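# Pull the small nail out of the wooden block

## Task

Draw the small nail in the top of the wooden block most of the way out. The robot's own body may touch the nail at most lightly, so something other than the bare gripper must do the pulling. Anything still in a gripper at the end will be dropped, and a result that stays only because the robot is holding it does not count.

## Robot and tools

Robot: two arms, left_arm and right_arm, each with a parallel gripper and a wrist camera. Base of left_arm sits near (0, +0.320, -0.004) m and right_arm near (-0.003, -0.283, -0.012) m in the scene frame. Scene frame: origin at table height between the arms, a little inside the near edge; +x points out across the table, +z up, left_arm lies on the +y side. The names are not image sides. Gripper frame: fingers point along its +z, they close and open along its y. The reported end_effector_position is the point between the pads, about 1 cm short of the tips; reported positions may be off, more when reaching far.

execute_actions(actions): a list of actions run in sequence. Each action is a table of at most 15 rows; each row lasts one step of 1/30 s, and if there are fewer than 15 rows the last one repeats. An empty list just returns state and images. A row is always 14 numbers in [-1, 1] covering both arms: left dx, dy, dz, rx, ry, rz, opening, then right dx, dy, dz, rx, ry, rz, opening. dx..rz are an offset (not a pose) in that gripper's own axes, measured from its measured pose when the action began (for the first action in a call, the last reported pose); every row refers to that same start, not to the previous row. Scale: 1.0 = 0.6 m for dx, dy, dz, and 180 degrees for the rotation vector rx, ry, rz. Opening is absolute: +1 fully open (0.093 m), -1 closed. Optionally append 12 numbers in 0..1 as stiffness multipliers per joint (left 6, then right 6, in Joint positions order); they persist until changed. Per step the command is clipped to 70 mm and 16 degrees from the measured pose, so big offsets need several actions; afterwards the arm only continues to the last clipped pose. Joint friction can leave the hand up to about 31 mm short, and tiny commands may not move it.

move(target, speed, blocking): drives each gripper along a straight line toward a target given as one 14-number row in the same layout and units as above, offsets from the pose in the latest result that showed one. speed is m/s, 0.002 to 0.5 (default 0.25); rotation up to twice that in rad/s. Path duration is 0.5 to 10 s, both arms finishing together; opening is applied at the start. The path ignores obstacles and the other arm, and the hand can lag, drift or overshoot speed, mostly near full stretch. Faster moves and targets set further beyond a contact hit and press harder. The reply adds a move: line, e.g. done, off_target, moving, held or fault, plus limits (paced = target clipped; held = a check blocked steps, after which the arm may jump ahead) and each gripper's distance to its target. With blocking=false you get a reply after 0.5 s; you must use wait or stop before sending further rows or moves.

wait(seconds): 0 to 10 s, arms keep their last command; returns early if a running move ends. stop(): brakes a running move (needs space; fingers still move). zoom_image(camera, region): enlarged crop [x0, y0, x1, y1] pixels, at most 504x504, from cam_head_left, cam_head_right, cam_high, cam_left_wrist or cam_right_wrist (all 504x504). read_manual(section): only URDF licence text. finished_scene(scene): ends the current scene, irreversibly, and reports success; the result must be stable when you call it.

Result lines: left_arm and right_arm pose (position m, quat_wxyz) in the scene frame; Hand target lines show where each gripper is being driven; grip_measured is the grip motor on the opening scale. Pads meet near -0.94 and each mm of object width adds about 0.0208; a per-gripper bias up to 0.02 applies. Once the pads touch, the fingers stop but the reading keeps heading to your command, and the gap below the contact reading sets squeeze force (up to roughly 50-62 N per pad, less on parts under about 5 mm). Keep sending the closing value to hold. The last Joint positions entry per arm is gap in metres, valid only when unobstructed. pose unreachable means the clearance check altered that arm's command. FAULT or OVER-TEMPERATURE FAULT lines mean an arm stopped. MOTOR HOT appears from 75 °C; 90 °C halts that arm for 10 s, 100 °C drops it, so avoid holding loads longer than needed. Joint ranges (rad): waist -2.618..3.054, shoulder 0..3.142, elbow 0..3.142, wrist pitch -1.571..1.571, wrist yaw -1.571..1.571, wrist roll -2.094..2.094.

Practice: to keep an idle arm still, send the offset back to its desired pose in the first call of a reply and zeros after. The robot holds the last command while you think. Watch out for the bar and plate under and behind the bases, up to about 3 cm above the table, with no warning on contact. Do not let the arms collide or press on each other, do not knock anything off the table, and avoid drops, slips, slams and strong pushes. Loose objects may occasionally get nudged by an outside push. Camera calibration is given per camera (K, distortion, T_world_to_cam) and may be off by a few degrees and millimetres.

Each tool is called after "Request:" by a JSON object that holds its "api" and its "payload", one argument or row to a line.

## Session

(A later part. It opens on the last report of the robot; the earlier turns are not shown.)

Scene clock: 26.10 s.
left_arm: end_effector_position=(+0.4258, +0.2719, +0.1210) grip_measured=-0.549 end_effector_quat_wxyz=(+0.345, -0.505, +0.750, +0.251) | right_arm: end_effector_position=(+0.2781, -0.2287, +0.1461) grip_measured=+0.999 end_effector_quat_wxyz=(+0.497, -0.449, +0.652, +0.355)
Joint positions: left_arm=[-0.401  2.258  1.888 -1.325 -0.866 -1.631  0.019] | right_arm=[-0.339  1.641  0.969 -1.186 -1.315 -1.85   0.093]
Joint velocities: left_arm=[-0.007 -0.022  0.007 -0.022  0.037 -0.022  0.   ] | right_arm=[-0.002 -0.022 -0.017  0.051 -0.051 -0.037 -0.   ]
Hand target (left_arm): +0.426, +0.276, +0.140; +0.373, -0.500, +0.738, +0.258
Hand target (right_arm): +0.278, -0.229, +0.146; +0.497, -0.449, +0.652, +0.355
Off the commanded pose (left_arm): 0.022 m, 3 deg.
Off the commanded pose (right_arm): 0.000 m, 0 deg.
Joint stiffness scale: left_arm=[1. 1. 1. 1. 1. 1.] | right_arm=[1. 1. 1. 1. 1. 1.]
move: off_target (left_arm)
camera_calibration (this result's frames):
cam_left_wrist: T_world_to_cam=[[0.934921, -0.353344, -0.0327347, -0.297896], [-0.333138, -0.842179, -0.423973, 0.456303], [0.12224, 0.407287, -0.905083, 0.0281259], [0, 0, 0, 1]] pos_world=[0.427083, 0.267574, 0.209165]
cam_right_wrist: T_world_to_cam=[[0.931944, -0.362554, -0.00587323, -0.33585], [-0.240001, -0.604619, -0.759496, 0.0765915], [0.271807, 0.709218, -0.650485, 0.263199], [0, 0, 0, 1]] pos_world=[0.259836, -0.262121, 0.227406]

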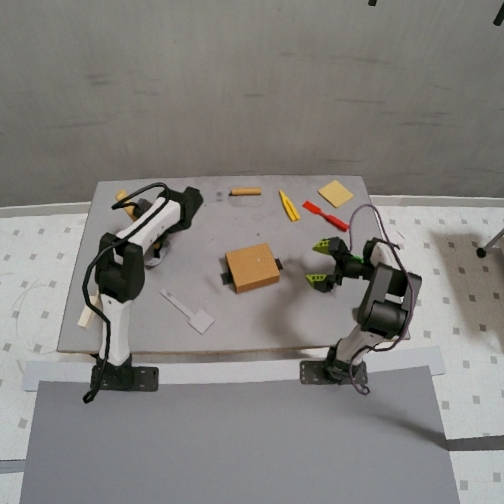

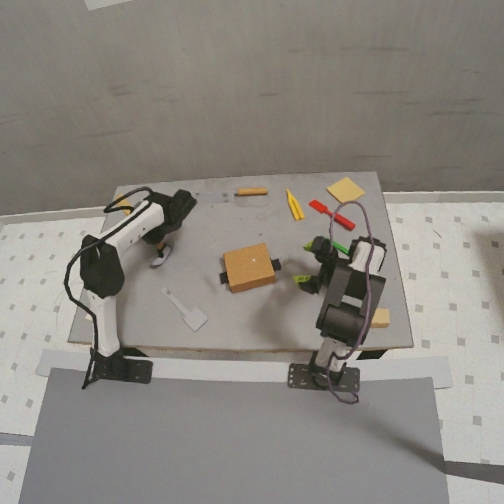

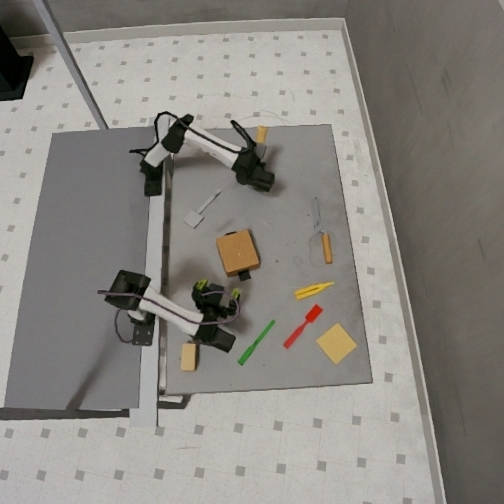

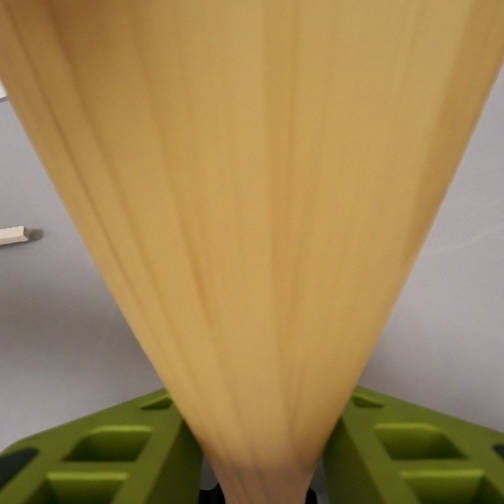

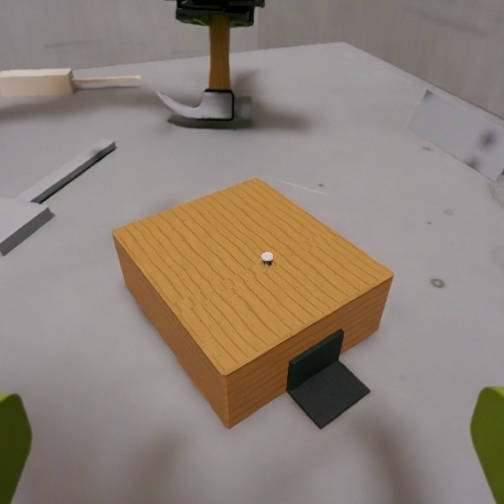

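Request:
{"api": "move", "payload": {
  "target": [-0.100,-0.017,-0.191,0.338,-0.105,0.180,-0.72, 0,0,0,0,0,0,1],
  "speed": 0.3
}}

Scene clock: 31.23 s.
left_arm: end_effector_position=(+0.4058, +0.2176, +0.1930) grip_measured=-0.549 end_effector_quat_wxyz=(+0.512, +0.020, +0.859, +0.012) | right_arm: end_effector_position=(+0.2781, -0.2287, +0.1461) grip_measured=+0.999 end_effector_quat_wxyz=(+0.497, -0.449, +0.652, +0.355)
Joint positions: left_arm=[-0.356  1.445  0.916 -0.05  -0.315 -0.143  0.019] | right_arm=[-0.339  1.641  0.969 -1.186 -1.315 -1.85   0.093]
Joint velocities: left_arm=[-0.002  0.012  0.002  0.095  0.037 -0.022  0.   ] | right_arm=[-0.012  0.002  0.007  0.051  0.037  0.007  0.   ]
Hand target (left_arm): +0.416, +0.219, +0.238; +0.576, +0.004, +0.817, -0.005
Hand target (right_arm): +0.278, -0.229, +0.146; +0.497, -0.449, +0.652, +0.355
Off the commanded pose (left_arm): 0.049 m, 10 deg.
Off the commanded pose (right_arm): 0.000 m, 0 deg.
Joint stiffness scale: left_arm=[1. 1. 1. 1. 1. 1.] | right_arm=[1. 1. 1. 1. 1. 1.]
move: off_target (left_arm)
camera_calibration (this result's frames):
cam_left_wrist: T_world_to_cam=[[-0.0107458, -0.998984, -0.0437656, 0.230354], [-0.806783, 0.0345192, -0.589839, 0.467903], [0.590751, 0.0289711, -0.806334, -0.00895869], [0, 0, 0, 1]] pos_world=[0.385264, 0.214228, 0.278845]
cam_right_wrist: T_world_to_cam=[[0.931944, -0.362554, -0.00587323, -0.33585], [-0.240001, -0.604619, -0.759496, 0.0765915], [0.271807, 0.709218, -0.650485, 0.263199], [0, 0, 0, 1]] pos_world=[0.259836, -0.262121, 0.227406]

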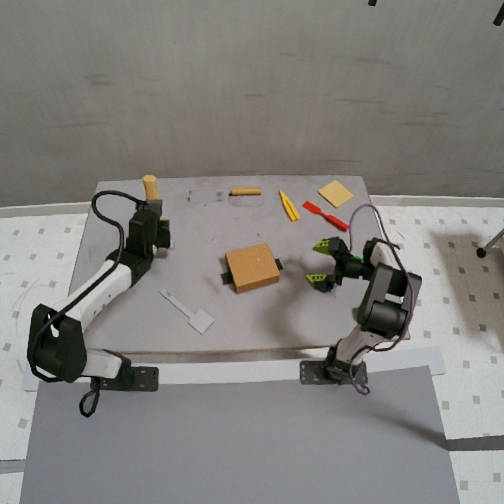

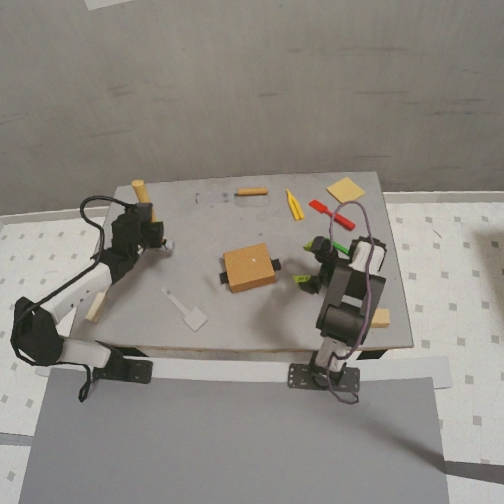

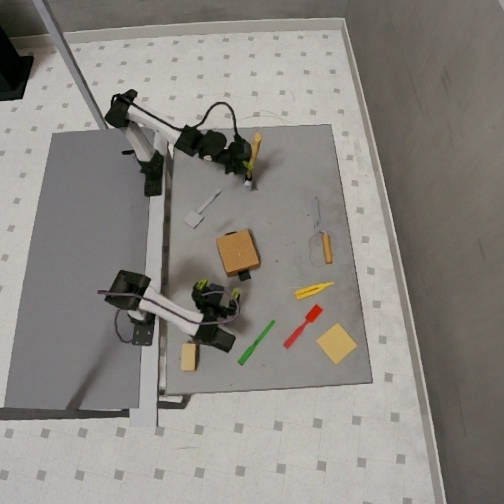

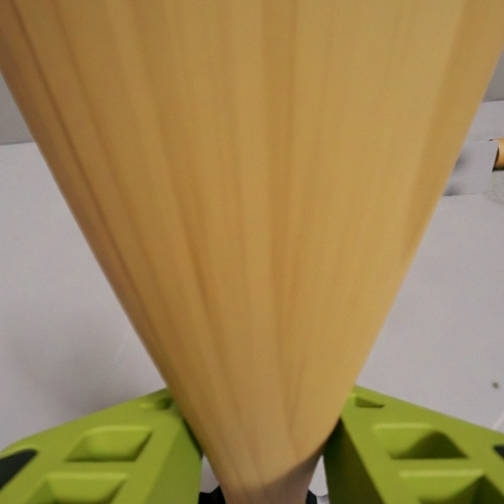

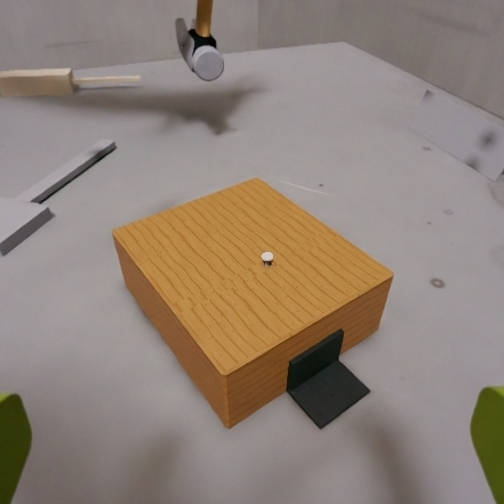

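Request:
{"api": "zoom_image", "payload": {
  "camera": "cam_right_wrist",
  "region": [150, 0, 260, 90]
}}

Request:
{"api": "zoom_image", "payload": {
  "camera": "cam_high",
  "region": [200, 120, 290, 200]
}}

Region (150, 0, 260, 90) of cam_right_wrist's 504x504 image, scaled by 4.582, with more detail than that image has; it fills the top 412 rows of this view, and the rest is white.

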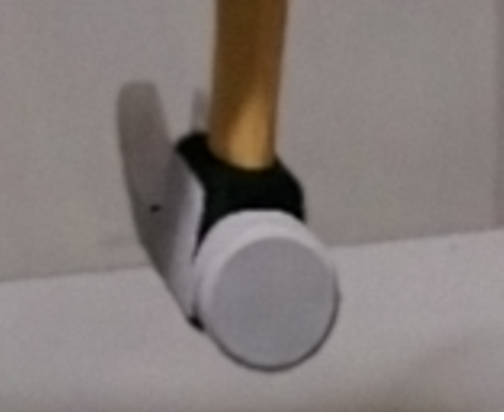

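Region (200, 120, 290, 200) of cam_high's 504x504 image, scaled by 5.600, with more detail than that image has.

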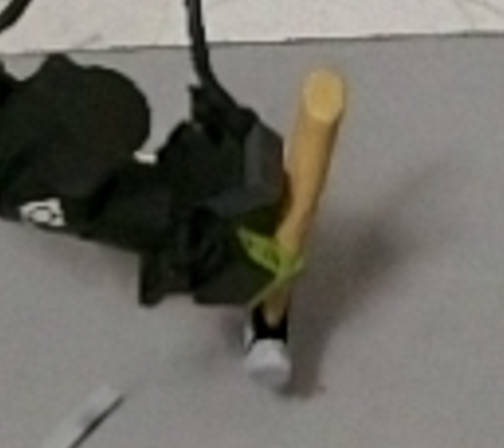

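Request:
{"api": "move", "payload": {
  "target": [-0.111,-0.532,-0.181,0.418,0.046,-0.075,-0.72, -0.02,-0.05,-0.04,0,0,0,-0.2],
  "speed": 0.25
}}

Scene clock: 38.40 s.
left_arm: end_effector_position=(+0.3279, -0.0905, +0.2332) grip_measured=-0.549 end_effector_quat_wxyz=(+0.283, +0.221, +0.774, -0.522) | right_arm: end_effector_position=(+0.2969, -0.2538, +0.1678) grip_measured=-0.198 end_effector_quat_wxyz=(+0.501, -0.448, +0.648, +0.357)
Joint positions: left_arm=[-0.683  1.835  1.315  0.121  0.635 -0.603  0.019] | right_arm=[-0.397  1.778  1.185 -1.487 -1.303 -2.083  0.036]
Joint velocities: left_arm=[-0.002 -0.017 -0.002 -0.051 -0.037 -0.081 -0.001] | right_arm=[ 0.017  0.007 -0.017  0.037  0.007  0.022 -0.001]
Hand target (left_arm): +0.329, -0.100, +0.285; +0.324, +0.238, +0.724, -0.561
Hand target (right_arm): +0.299, -0.258, +0.164; +0.498, -0.449, +0.651, +0.356
Off the commanded pose (left_arm): 0.059 m, 10 deg.
Off the commanded pose (right_arm): 0.007 m, 1 deg.
Joint stiffness scale: left_arm=[1. 1. 1. 1. 1. 1.] | right_arm=[1. 1. 1. 1. 1. 1.]
joint sent to its limit (right arm) — the command would take joint 6 (wrist roll) past its lower limit, so that joint was sent only as far as its limit.
move: off_target (left_arm)
camera_calibration (this result's frames):
cam_left_wrist: T_world_to_cam=[[-0.631556, -0.368648, 0.682082, 0.0147751], [-0.764989, 0.439486, -0.470791, 0.434632], [-0.126209, -0.819116, -0.559572, 0.179159], [0, 0, 0, 1]] pos_world=[0.364432, -0.0388163, 0.294795]
cam_right_wrist: T_world_to_cam=[[0.932731, -0.360555, -0.00360688, -0.362381], [-0.233832, -0.597231, -0.767227, 0.0837689], [0.274474, 0.71646, -0.641365, 0.289583], [0, 0, 0, 1]] pos_world=[0.278109, -0.288103, 0.248691]

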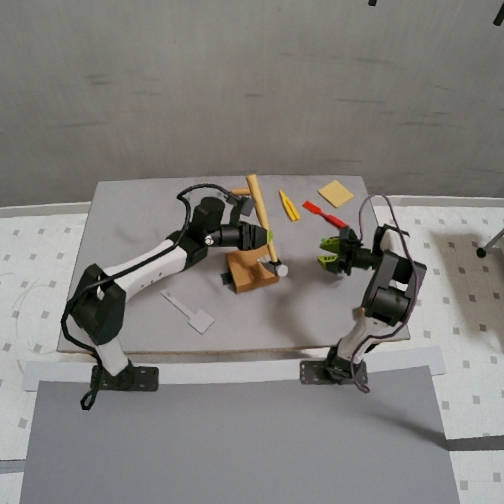

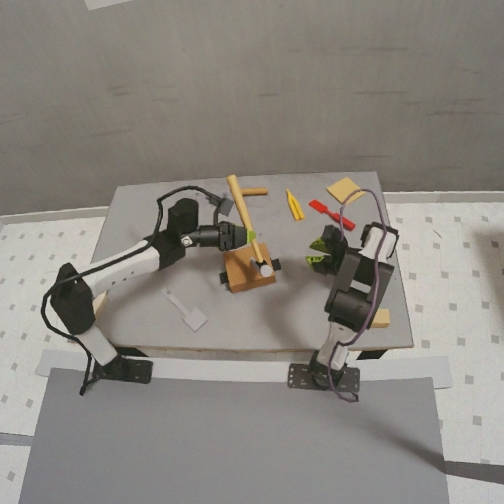

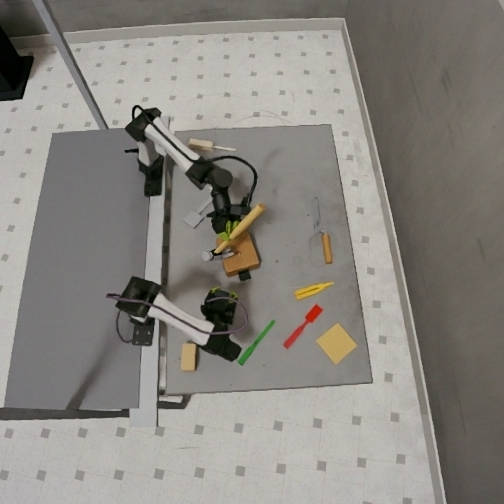

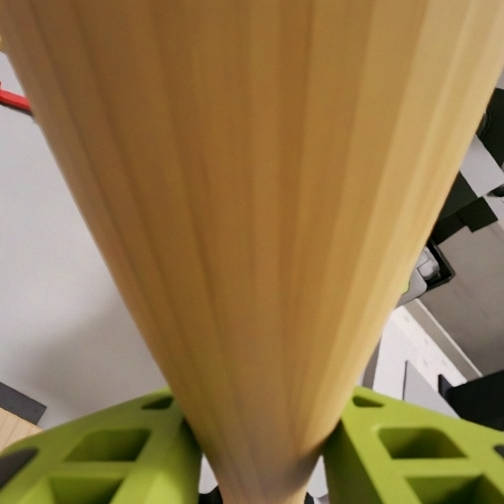

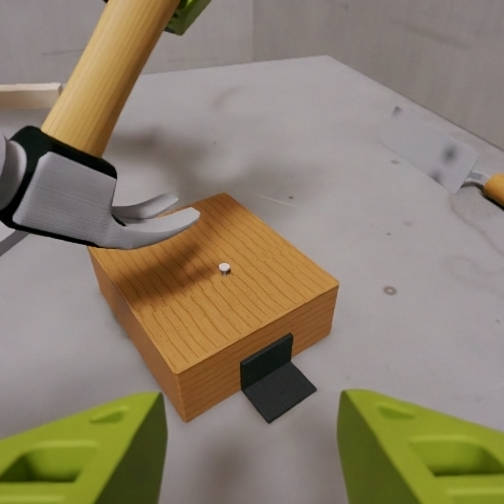

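Request:
{"api": "execute_actions", "payload": {
  "actions": [
    [[-0.057,-0.061,-0.009,0.033,-0.029,0.022,-0.72,0,0,0,0,0,0,-0.2],[-0.053,-0.057,-0.007,0.034,-0.030,0.022,-0.72,0,0,0,0,0,0,-0.2],[-0.050,-0.054,-0.006,0.035,-0.030,0.023,-0.72,0,0,0,0,0,0,-0.2],[-0.047,-0.050,-0.004,0.035,-0.031,0.023,-0.72,0,0,0,0,0,0,-0.2],[-0.043,-0.047,-0.003,0.036,-0.031,0.024,-0.72,0,0,0,0,0,0,-0.2],[-0.040,-0.044,-0.001,0.036,-0.032,0.024,-0.72,0,0,0,0,0,0,-0.2],[-0.037,-0.040,0.000,0.037,-0.032,0.024,-0.72,0,0,0,0,0,0,-0.2],[-0.033,-0.037,0.002,0.037,-0.033,0.025,-0.72,0,0,0,0,0,0,-0.2],[-0.030,-0.033,0.003,0.038,-0.033,0.025,-0.72,0,0,0,0,0,0,-0.2],[-0.027,-0.030,0.005,0.038,-0.034,0.025,-0.72,0,0,0,0,0,0,-0.2],[-0.023,-0.027,0.006,0.039,-0.034,0.026,-0.72,0,0,0,0,0,0,-0.2],[-0.020,-0.023,0.008,0.039,-0.035,0.026,-0.72,0,0,0,0,0,0,-0.2],[-0.017,-0.020,0.009,0.040,-0.035,0.026,-0.72,0,0,0,0,0,0,-0.2],[-0.013,-0.016,0.011,0.040,-0.036,0.027,-0.72,0,0,0,0,0,0,-0.2],[-0.010,-0.013,0.012,0.041,-0.036,0.027,-0.72,0,0,0,0,0,0,-0.2]]
  ]
}}

Request:
{"api": "wait", "payload": {
  "seconds": 0.5
}}

Scene clock: 40.57 s.
left_arm: end_effector_position=(+0.3272, -0.0913, +0.2089) grip_measured=-0.549 end_effector_quat_wxyz=(+0.290, +0.227, +0.764, -0.531) | right_arm: end_effector_position=(+0.2968, -0.2538, +0.1679) grip_measured=-0.198 end_effector_quat_wxyz=(+0.501, -0.448, +0.648, +0.357)
Joint positions: left_arm=[-0.683  1.865  1.225  0.273  0.647 -0.605  0.019] | right_arm=[-0.397  1.778  1.185 -1.488 -1.303 -2.083  0.036]
Joint velocities: left_arm=[-0.002  0.178 -0.305  0.33   0.037  0.007 -0.001] | right_arm=[-0.002 -0.017  0.012 -0.007  0.007 -0.022 -0.   ]
Hand target (left_arm): +0.327, -0.098, +0.240; +0.328, +0.246, +0.716, -0.564
Hand target (right_arm): +0.297, -0.254, +0.168; +0.501, -0.448, +0.648, +0.357
Off the commanded pose (left_arm): 0.033 m, 9 deg.
Off the commanded pose (right_arm): 0.000 m, 0 deg.
Joint stiffness scale: left_arm=[1. 1. 1. 1. 1. 1.] | right_arm=[1. 1. 1. 1. 1. 1.]
camera_calibration (this result's frames):
cam_left_wrist: T_world_to_cam=[[-0.649261, -0.344781, 0.677928, 0.039482], [-0.750152, 0.437293, -0.496032, 0.423233], [-0.12543, -0.830603, -0.542555, 0.159951], [0, 0, 0, 1]] pos_world=[0.363186, -0.0386087, 0.269953]
cam_right_wrist: T_world_to_cam=[[0.932763, -0.360473, -0.00361589, -0.362329], [-0.233772, -0.597213, -0.767259, 0.0837809], [0.274417, 0.716516, -0.641327, 0.289618], [0, 0, 0, 1]] pos_world=[0.278076, -0.288091, 0.248711]

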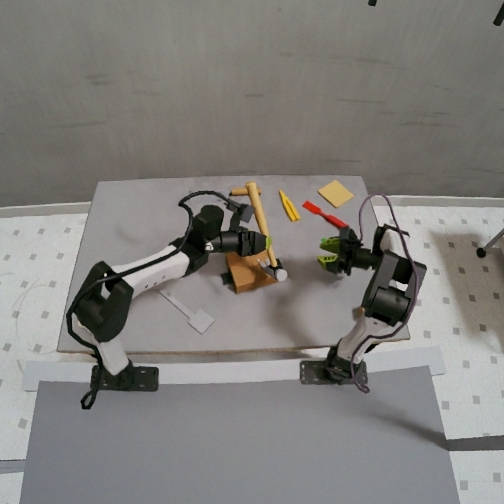

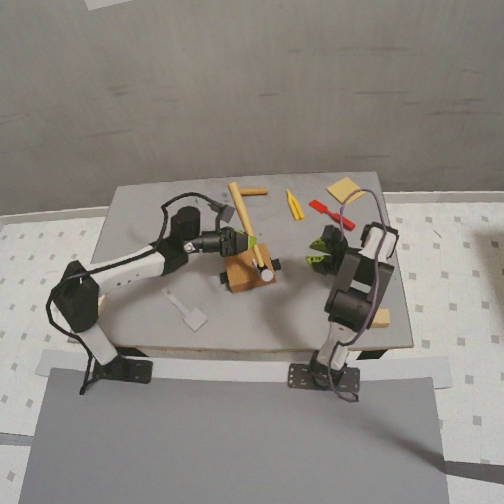

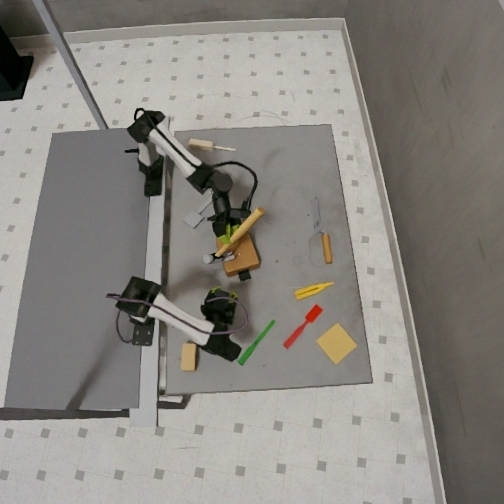

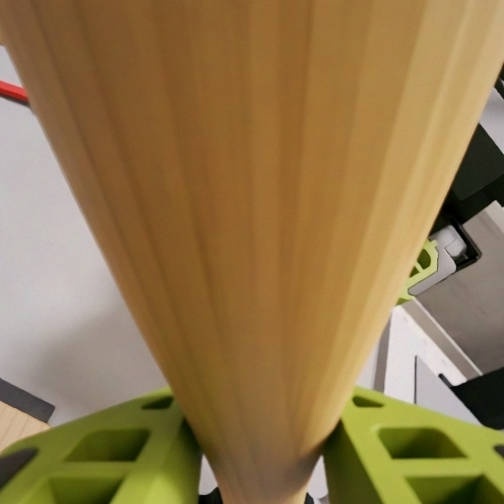

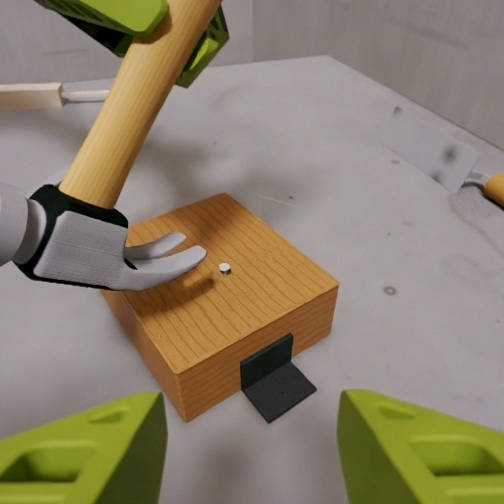

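Scene clock: 41.07 s.
left_arm: end_effector_position=(+0.3280, -0.0919, +0.1968) grip_measured=-0.549 end_effector_quat_wxyz=(+0.290, +0.228, +0.763, -0.531) | right_arm: end_effector_position=(+0.2968, -0.2538, +0.1679) grip_measured=-0.198 end_effector_quat_wxyz=(+0.501, -0.448, +0.648, +0.357)
Joint positions: left_arm=[-0.683  1.886  1.199  0.323  0.649 -0.605  0.019] | right_arm=[-0.397  1.778  1.185 -1.488 -1.303 -2.083  0.036]
Joint velocities: left_arm=[-0.012 -0.012 -0.012  0.051  0.022  0.022 -0.   ] | right_arm=[ 0.007  0.002 -0.012  0.007 -0.081 -0.051 -0.001]
Hand target (left_arm): +0.327, -0.098, +0.240; +0.328, +0.246, +0.716, -0.564
Hand target (right_arm): +0.297, -0.254, +0.168; +0.501, -0.448, +0.648, +0.357
Off the commanded pose (left_arm): 0.044 m, 9 deg.
Off the commanded pose (right_arm): 0.000 m, 0 deg.
Joint stiffness scale: left_arm=[1. 1. 1. 1. 1. 1.] | right_arm=[1. 1. 1. 1. 1. 1.]
wait: 0.50 s; no rest
camera_calibration (this result's frames):
cam_left_wrist: T_world_to_cam=[[-0.65081, -0.342281, 0.677709, 0.0487894], [-0.748669, 0.437753, -0.497863, 0.417973], [-0.12626, -0.831394, -0.541149, 0.152934], [0, 0, 0, 1]] pos_world=[0.363985, -0.0391205, 0.257789]
cam_right_wrist: T_world_to_cam=[[0.932763, -0.360473, -0.00361589, -0.362329], [-0.233772, -0.597213, -0.767259, 0.0837809], [0.274417, 0.716516, -0.641327, 0.289618], [0, 0, 0, 1]] pos_world=[0.278076, -0.288091, 0.248711]

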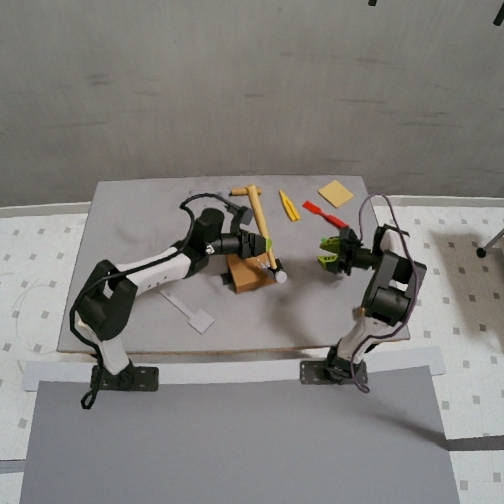

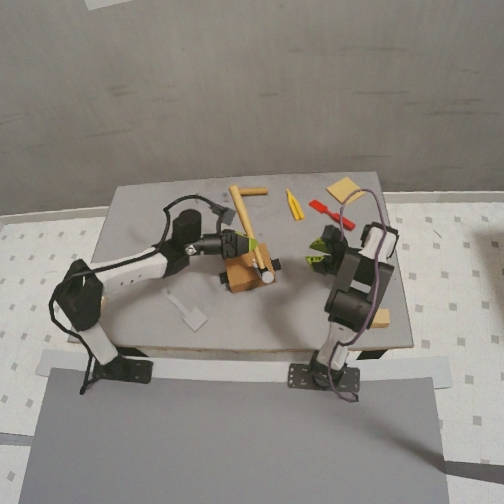

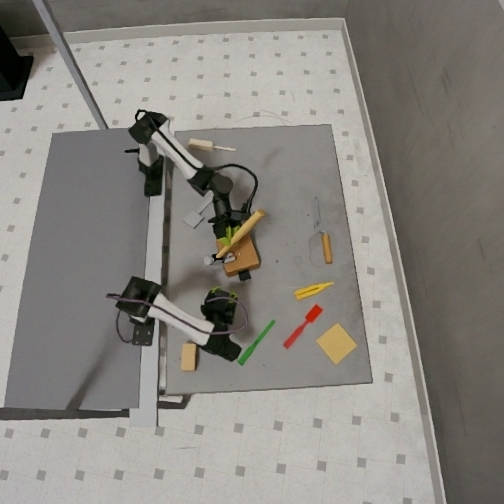

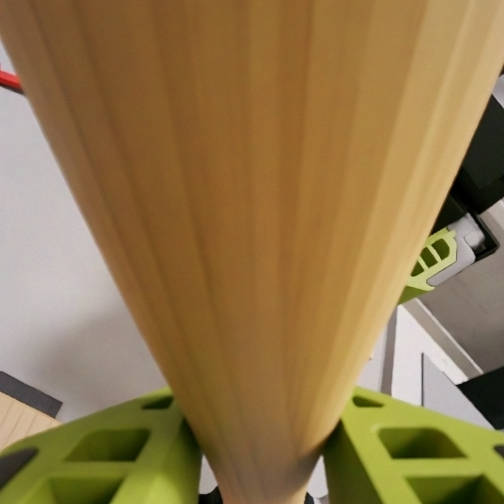

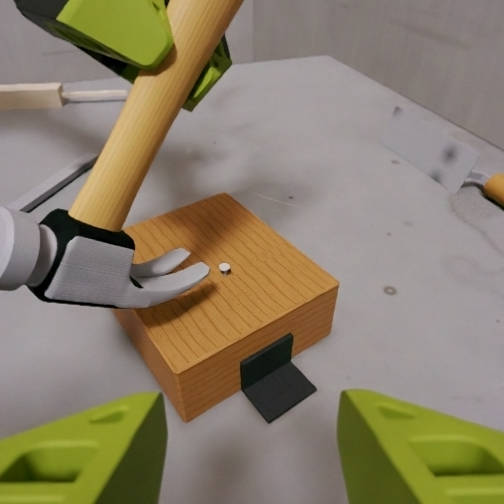

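Request:
{"api": "zoom_image", "payload": {
  "camera": "cam_right_wrist",
  "region": [110, 220, 260, 330]
}}

Request:
{"api": "zoom_image", "payload": {
  "camera": "cam_head_right",
  "region": [215, 230, 295, 300]
}}

Request:
{"api": "zoom_image", "payload": {
  "camera": "cam_high",
  "region": [195, 220, 275, 285]
}}

Region (110, 220, 260, 330) of cam_right_wrist's 504x504 image, scaled by 3.360, with more detail than that image has; it fills the top 370 rows of this view, and the rest is white.

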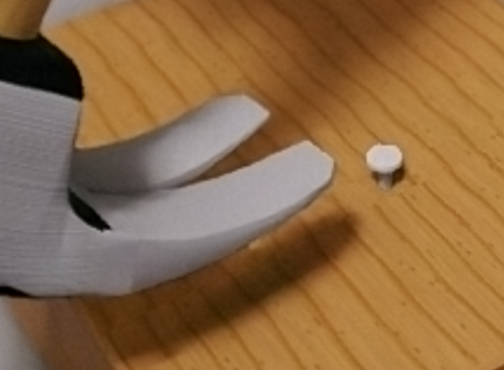

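Region (215, 230, 295, 300) of cam_head_right's 504x504 image, scaled by 6.300, with more detail than that image has; it fills the top 441 rows of this view, and the rest is white.

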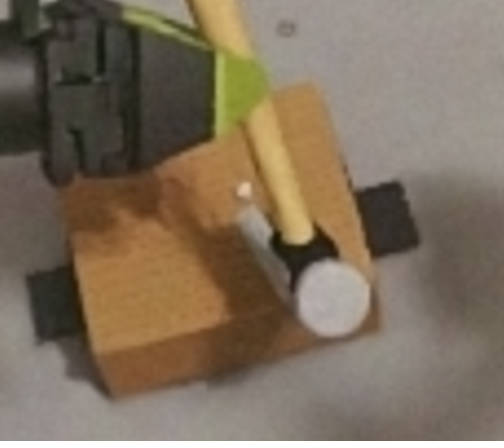

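Region (195, 220, 275, 285) of cam_high's 504x504 image, scaled by 6.300, with more detail than that image has; it fills the top 410 rows of this view, and the rest is white.

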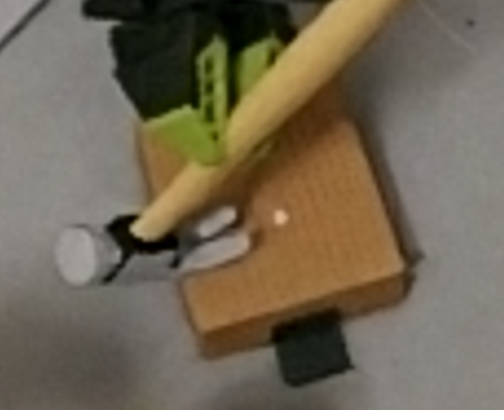

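Request:
{"api": "execute_actions", "payload": {
  "actions": [
    [[-0.046,-0.051,-0.010,0.034,-0.029,0.021,-0.72,0,0,0,0,0,0,-0.2],[-0.044,-0.050,-0.010,0.034,-0.029,0.019,-0.72,0,0,0,0,0,0,-0.2],[-0.043,-0.048,-0.010,0.035,-0.029,0.017,-0.72,0,0,0,0,0,0,-0.2],[-0.041,-0.047,-0.010,0.036,-0.029,0.015,-0.72,0,0,0,0,0,0,-0.2],[-0.039,-0.045,-0.011,0.037,-0.029,0.013,-0.72,0,0,0,0,0,0,-0.2],[-0.037,-0.044,-0.011,0.037,-0.029,0.011,-0.72,0,0,0,0,0,0,-0.2],[-0.035,-0.042,-0.011,0.038,-0.029,0.009,-0.72,0,0,0,0,0,0,-0.2],[-0.034,-0.041,-0.011,0.039,-0.029,0.007,-0.72,0,0,0,0,0,0,-0.2],[-0.032,-0.039,-0.011,0.040,-0.029,0.004,-0.72,0,0,0,0,0,0,-0.2],[-0.030,-0.038,-0.011,0.040,-0.029,0.002,-0.72,0,0,0,0,0,0,-0.2],[-0.028,-0.036,-0.012,0.041,-0.029,0.000,-0.72,0,0,0,0,0,0,-0.2],[-0.026,-0.035,-0.012,0.042,-0.029,-0.002,-0.72,0,0,0,0,0,0,-0.2],[-0.025,-0.033,-0.012,0.043,-0.029,-0.004,-0.72,0,0,0,0,0,0,-0.2],[-0.023,-0.032,-0.012,0.043,-0.029,-0.006,-0.72,0,0,0,0,0,0,-0.2],[-0.021,-0.030,-0.012,0.044,-0.029,-0.008,-0.72,0,0,0,0,0,0,-0.2]]
  ]
}}

Request:
{"api": "wait", "payload": {
  "seconds": 0.7
}}

Request:
{"api": "zoom_image", "payload": {
  "camera": "cam_right_wrist",
  "region": [110, 230, 260, 340]
}}

Request:
{"api": "zoom_image", "payload": {
  "camera": "cam_high",
  "region": [195, 220, 275, 285]
}}

Scene clock: 43.10 s.
left_arm: end_effector_position=(+0.3170, -0.0886, +0.1847) grip_measured=-0.549 end_effector_quat_wxyz=(+0.269, +0.216, +0.758, -0.553) | right_arm: end_effector_position=(+0.2968, -0.2538, +0.1679) grip_measured=-0.198 end_effector_quat_wxyz=(+0.501, -0.448, +0.648, +0.357)
Joint positions: left_arm=[-0.683  1.886  1.119  0.428  0.685 -0.671  0.019] | right_arm=[-0.397  1.778  1.185 -1.488 -1.303 -2.083  0.036]
Joint velocities: left_arm=[-0.002  0.002 -0.144  0.212  0.022 -0.227  0.   ] | right_arm=[-0.002 -0.002 -0.002 -0.051 -0.11  -0.007 -0.   ]
Hand target (left_arm): +0.322, -0.090, +0.219; +0.297, +0.220, +0.717, -0.591
Hand target (right_arm): +0.297, -0.254, +0.168; +0.501, -0.448, +0.648, +0.357
Off the commanded pose (left_arm): 0.036 m, 8 deg.
Off the commanded pose (right_arm): 0.000 m, 0 deg.
Joint stiffness scale: left_arm=[1. 1. 1. 1. 1. 1.] | right_arm=[1. 1. 1. 1. 1. 1.]
camera_calibration (this result's frames):
cam_left_wrist: T_world_to_cam=[[-0.621048, -0.305307, 0.721863, 0.0366537], [-0.765479, 0.434099, -0.474974, 0.403017], [-0.168347, -0.847553, -0.503303, 0.152684], [0, 0, 0, 1]] pos_world=[0.356968, -0.0343506, 0.24181]
cam_right_wrist: T_world_to_cam=[[0.932763, -0.360473, -0.00361589, -0.362329], [-0.233772, -0.597213, -0.767259, 0.0837809], [0.274417, 0.716516, -0.641327, 0.289618], [0, 0, 0, 1]] pos_world=[0.278076, -0.288091, 0.248711]

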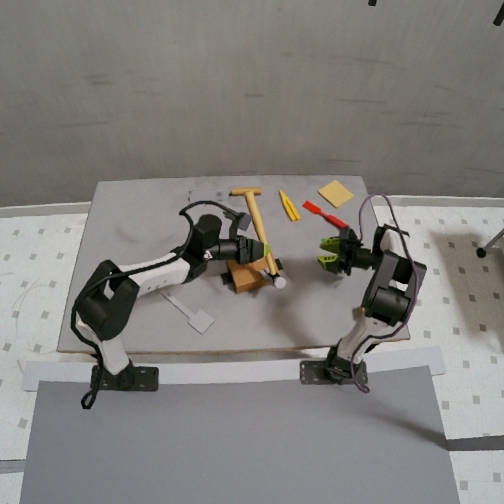

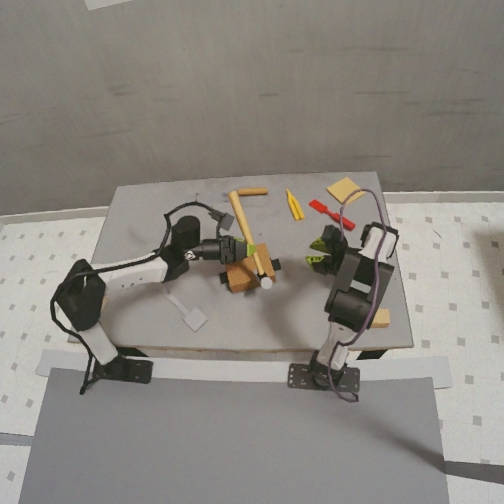

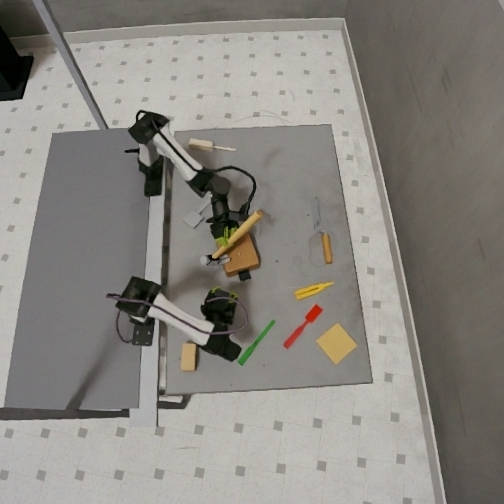

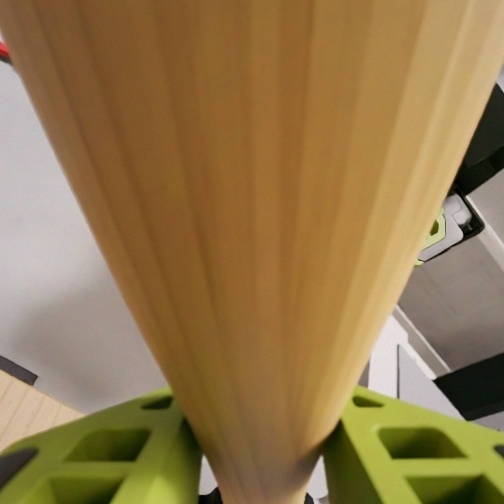

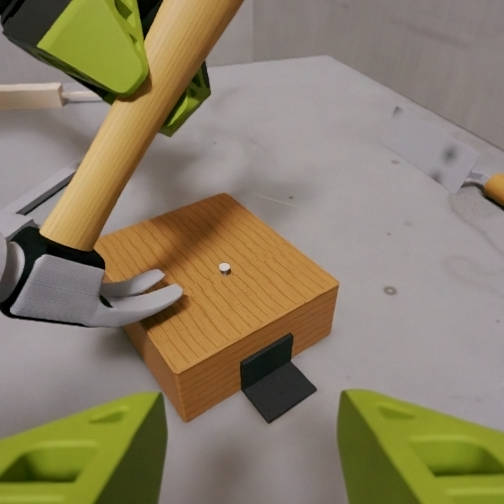

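Scene clock: 43.80 s.
left_arm: end_effector_position=(+0.3156, -0.0893, +0.1884) grip_measured=-0.549 end_effector_quat_wxyz=(+0.268, +0.213, +0.752, -0.564) | right_arm: end_effector_position=(+0.2968, -0.2538, +0.1679) grip_measured=-0.198 end_effector_quat_wxyz=(+0.501, -0.448, +0.648, +0.357)
Joint positions: left_arm=[-0.683  1.886  1.11   0.464  0.696 -0.698  0.019] | right_arm=[-0.397  1.778  1.185 -1.488 -1.303 -2.083  0.036]
Joint velocities: left_arm=[ 0.002  0.007  0.002  0.037  0.081 -0.037  0.001] | right_arm=[ 0.002  0.002  0.002  0.022  0.081 -0.066 -0.001]
Hand target (left_arm): +0.322, -0.090, +0.219; +0.297, +0.220, +0.717, -0.591
Hand target (right_arm): +0.297, -0.254, +0.168; +0.501, -0.448, +0.648, +0.357
Off the commanded pose (left_arm): 0.032 m, 7 deg.
Off the commanded pose (right_arm): 0.000 m, 0 deg.
Joint stiffness scale: left_arm=[1. 1. 1. 1. 1. 1.] | right_arm=[1. 1. 1. 1. 1. 1.]
wait: 0.70 s; at rest by 0.43 s
camera_calibration (this result's frames):
cam_left_wrist: T_world_to_cam=[[-0.617095, -0.284811, 0.733537, 0.0312628], [-0.766975, 0.426095, -0.479784, 0.404704], [-0.175908, -0.858677, -0.481384, 0.15092], [0, 0, 0, 1]] pos_world=[0.356238, -0.0339464, 0.243889]
cam_right_wrist: T_world_to_cam=[[0.932763, -0.360473, -0.00361589, -0.362329], [-0.233772, -0.597213, -0.767259, 0.0837809], [0.274417, 0.716516, -0.641327, 0.289618], [0, 0, 0, 1]] pos_world=[0.278076, -0.288091, 0.248711]

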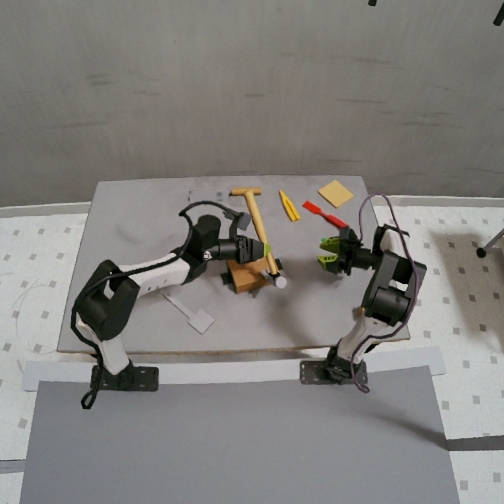

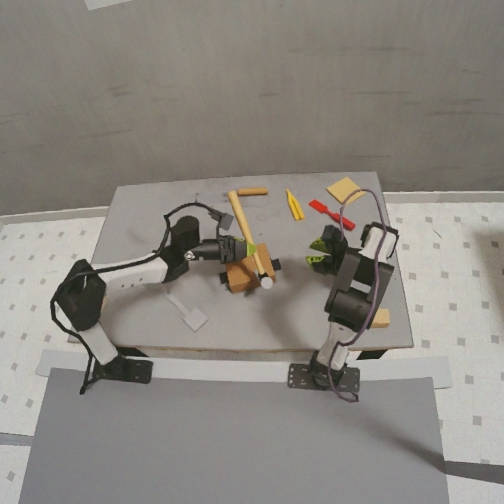

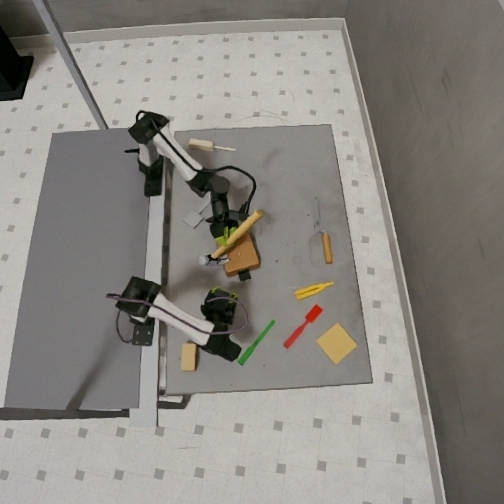

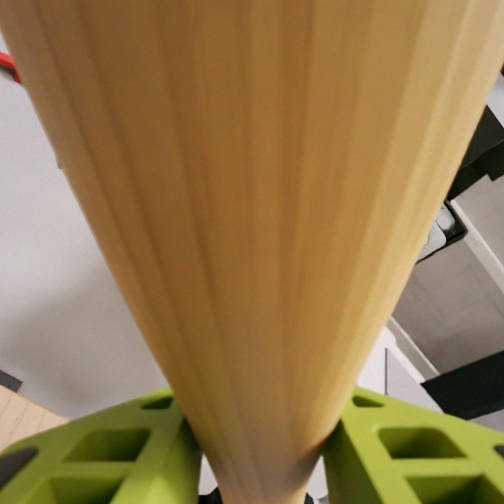

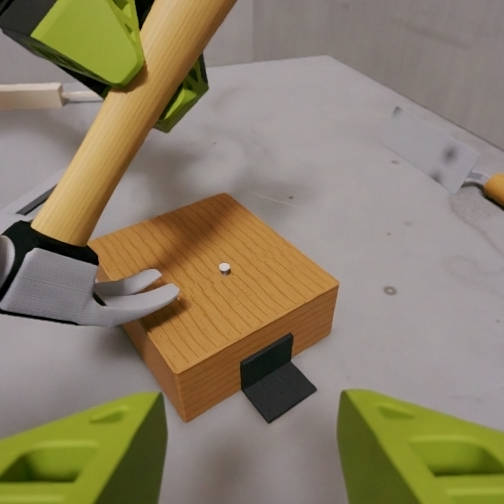

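Region (110, 230, 260, 340) of cam_right_wrist's 504x504 image, scaled by 3.360, with more detail than that image has; it fills the top 370 rows of this view, and the rest is white.

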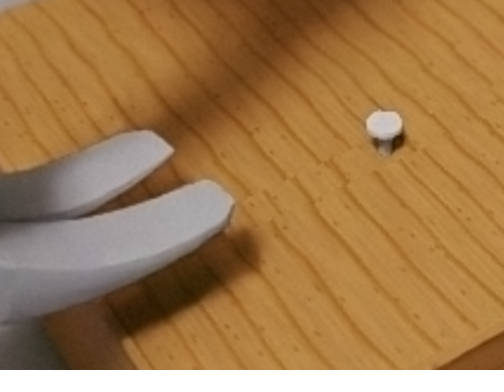

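Region (195, 220, 275, 285) of cam_high's 504x504 image, scaled by 6.300, with more detail than that image has; it fills the top 410 rows of this view, and the rest is white.

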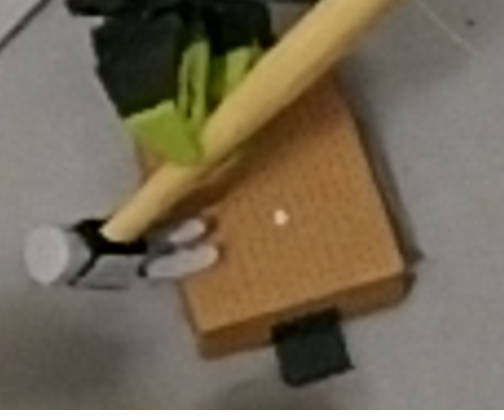

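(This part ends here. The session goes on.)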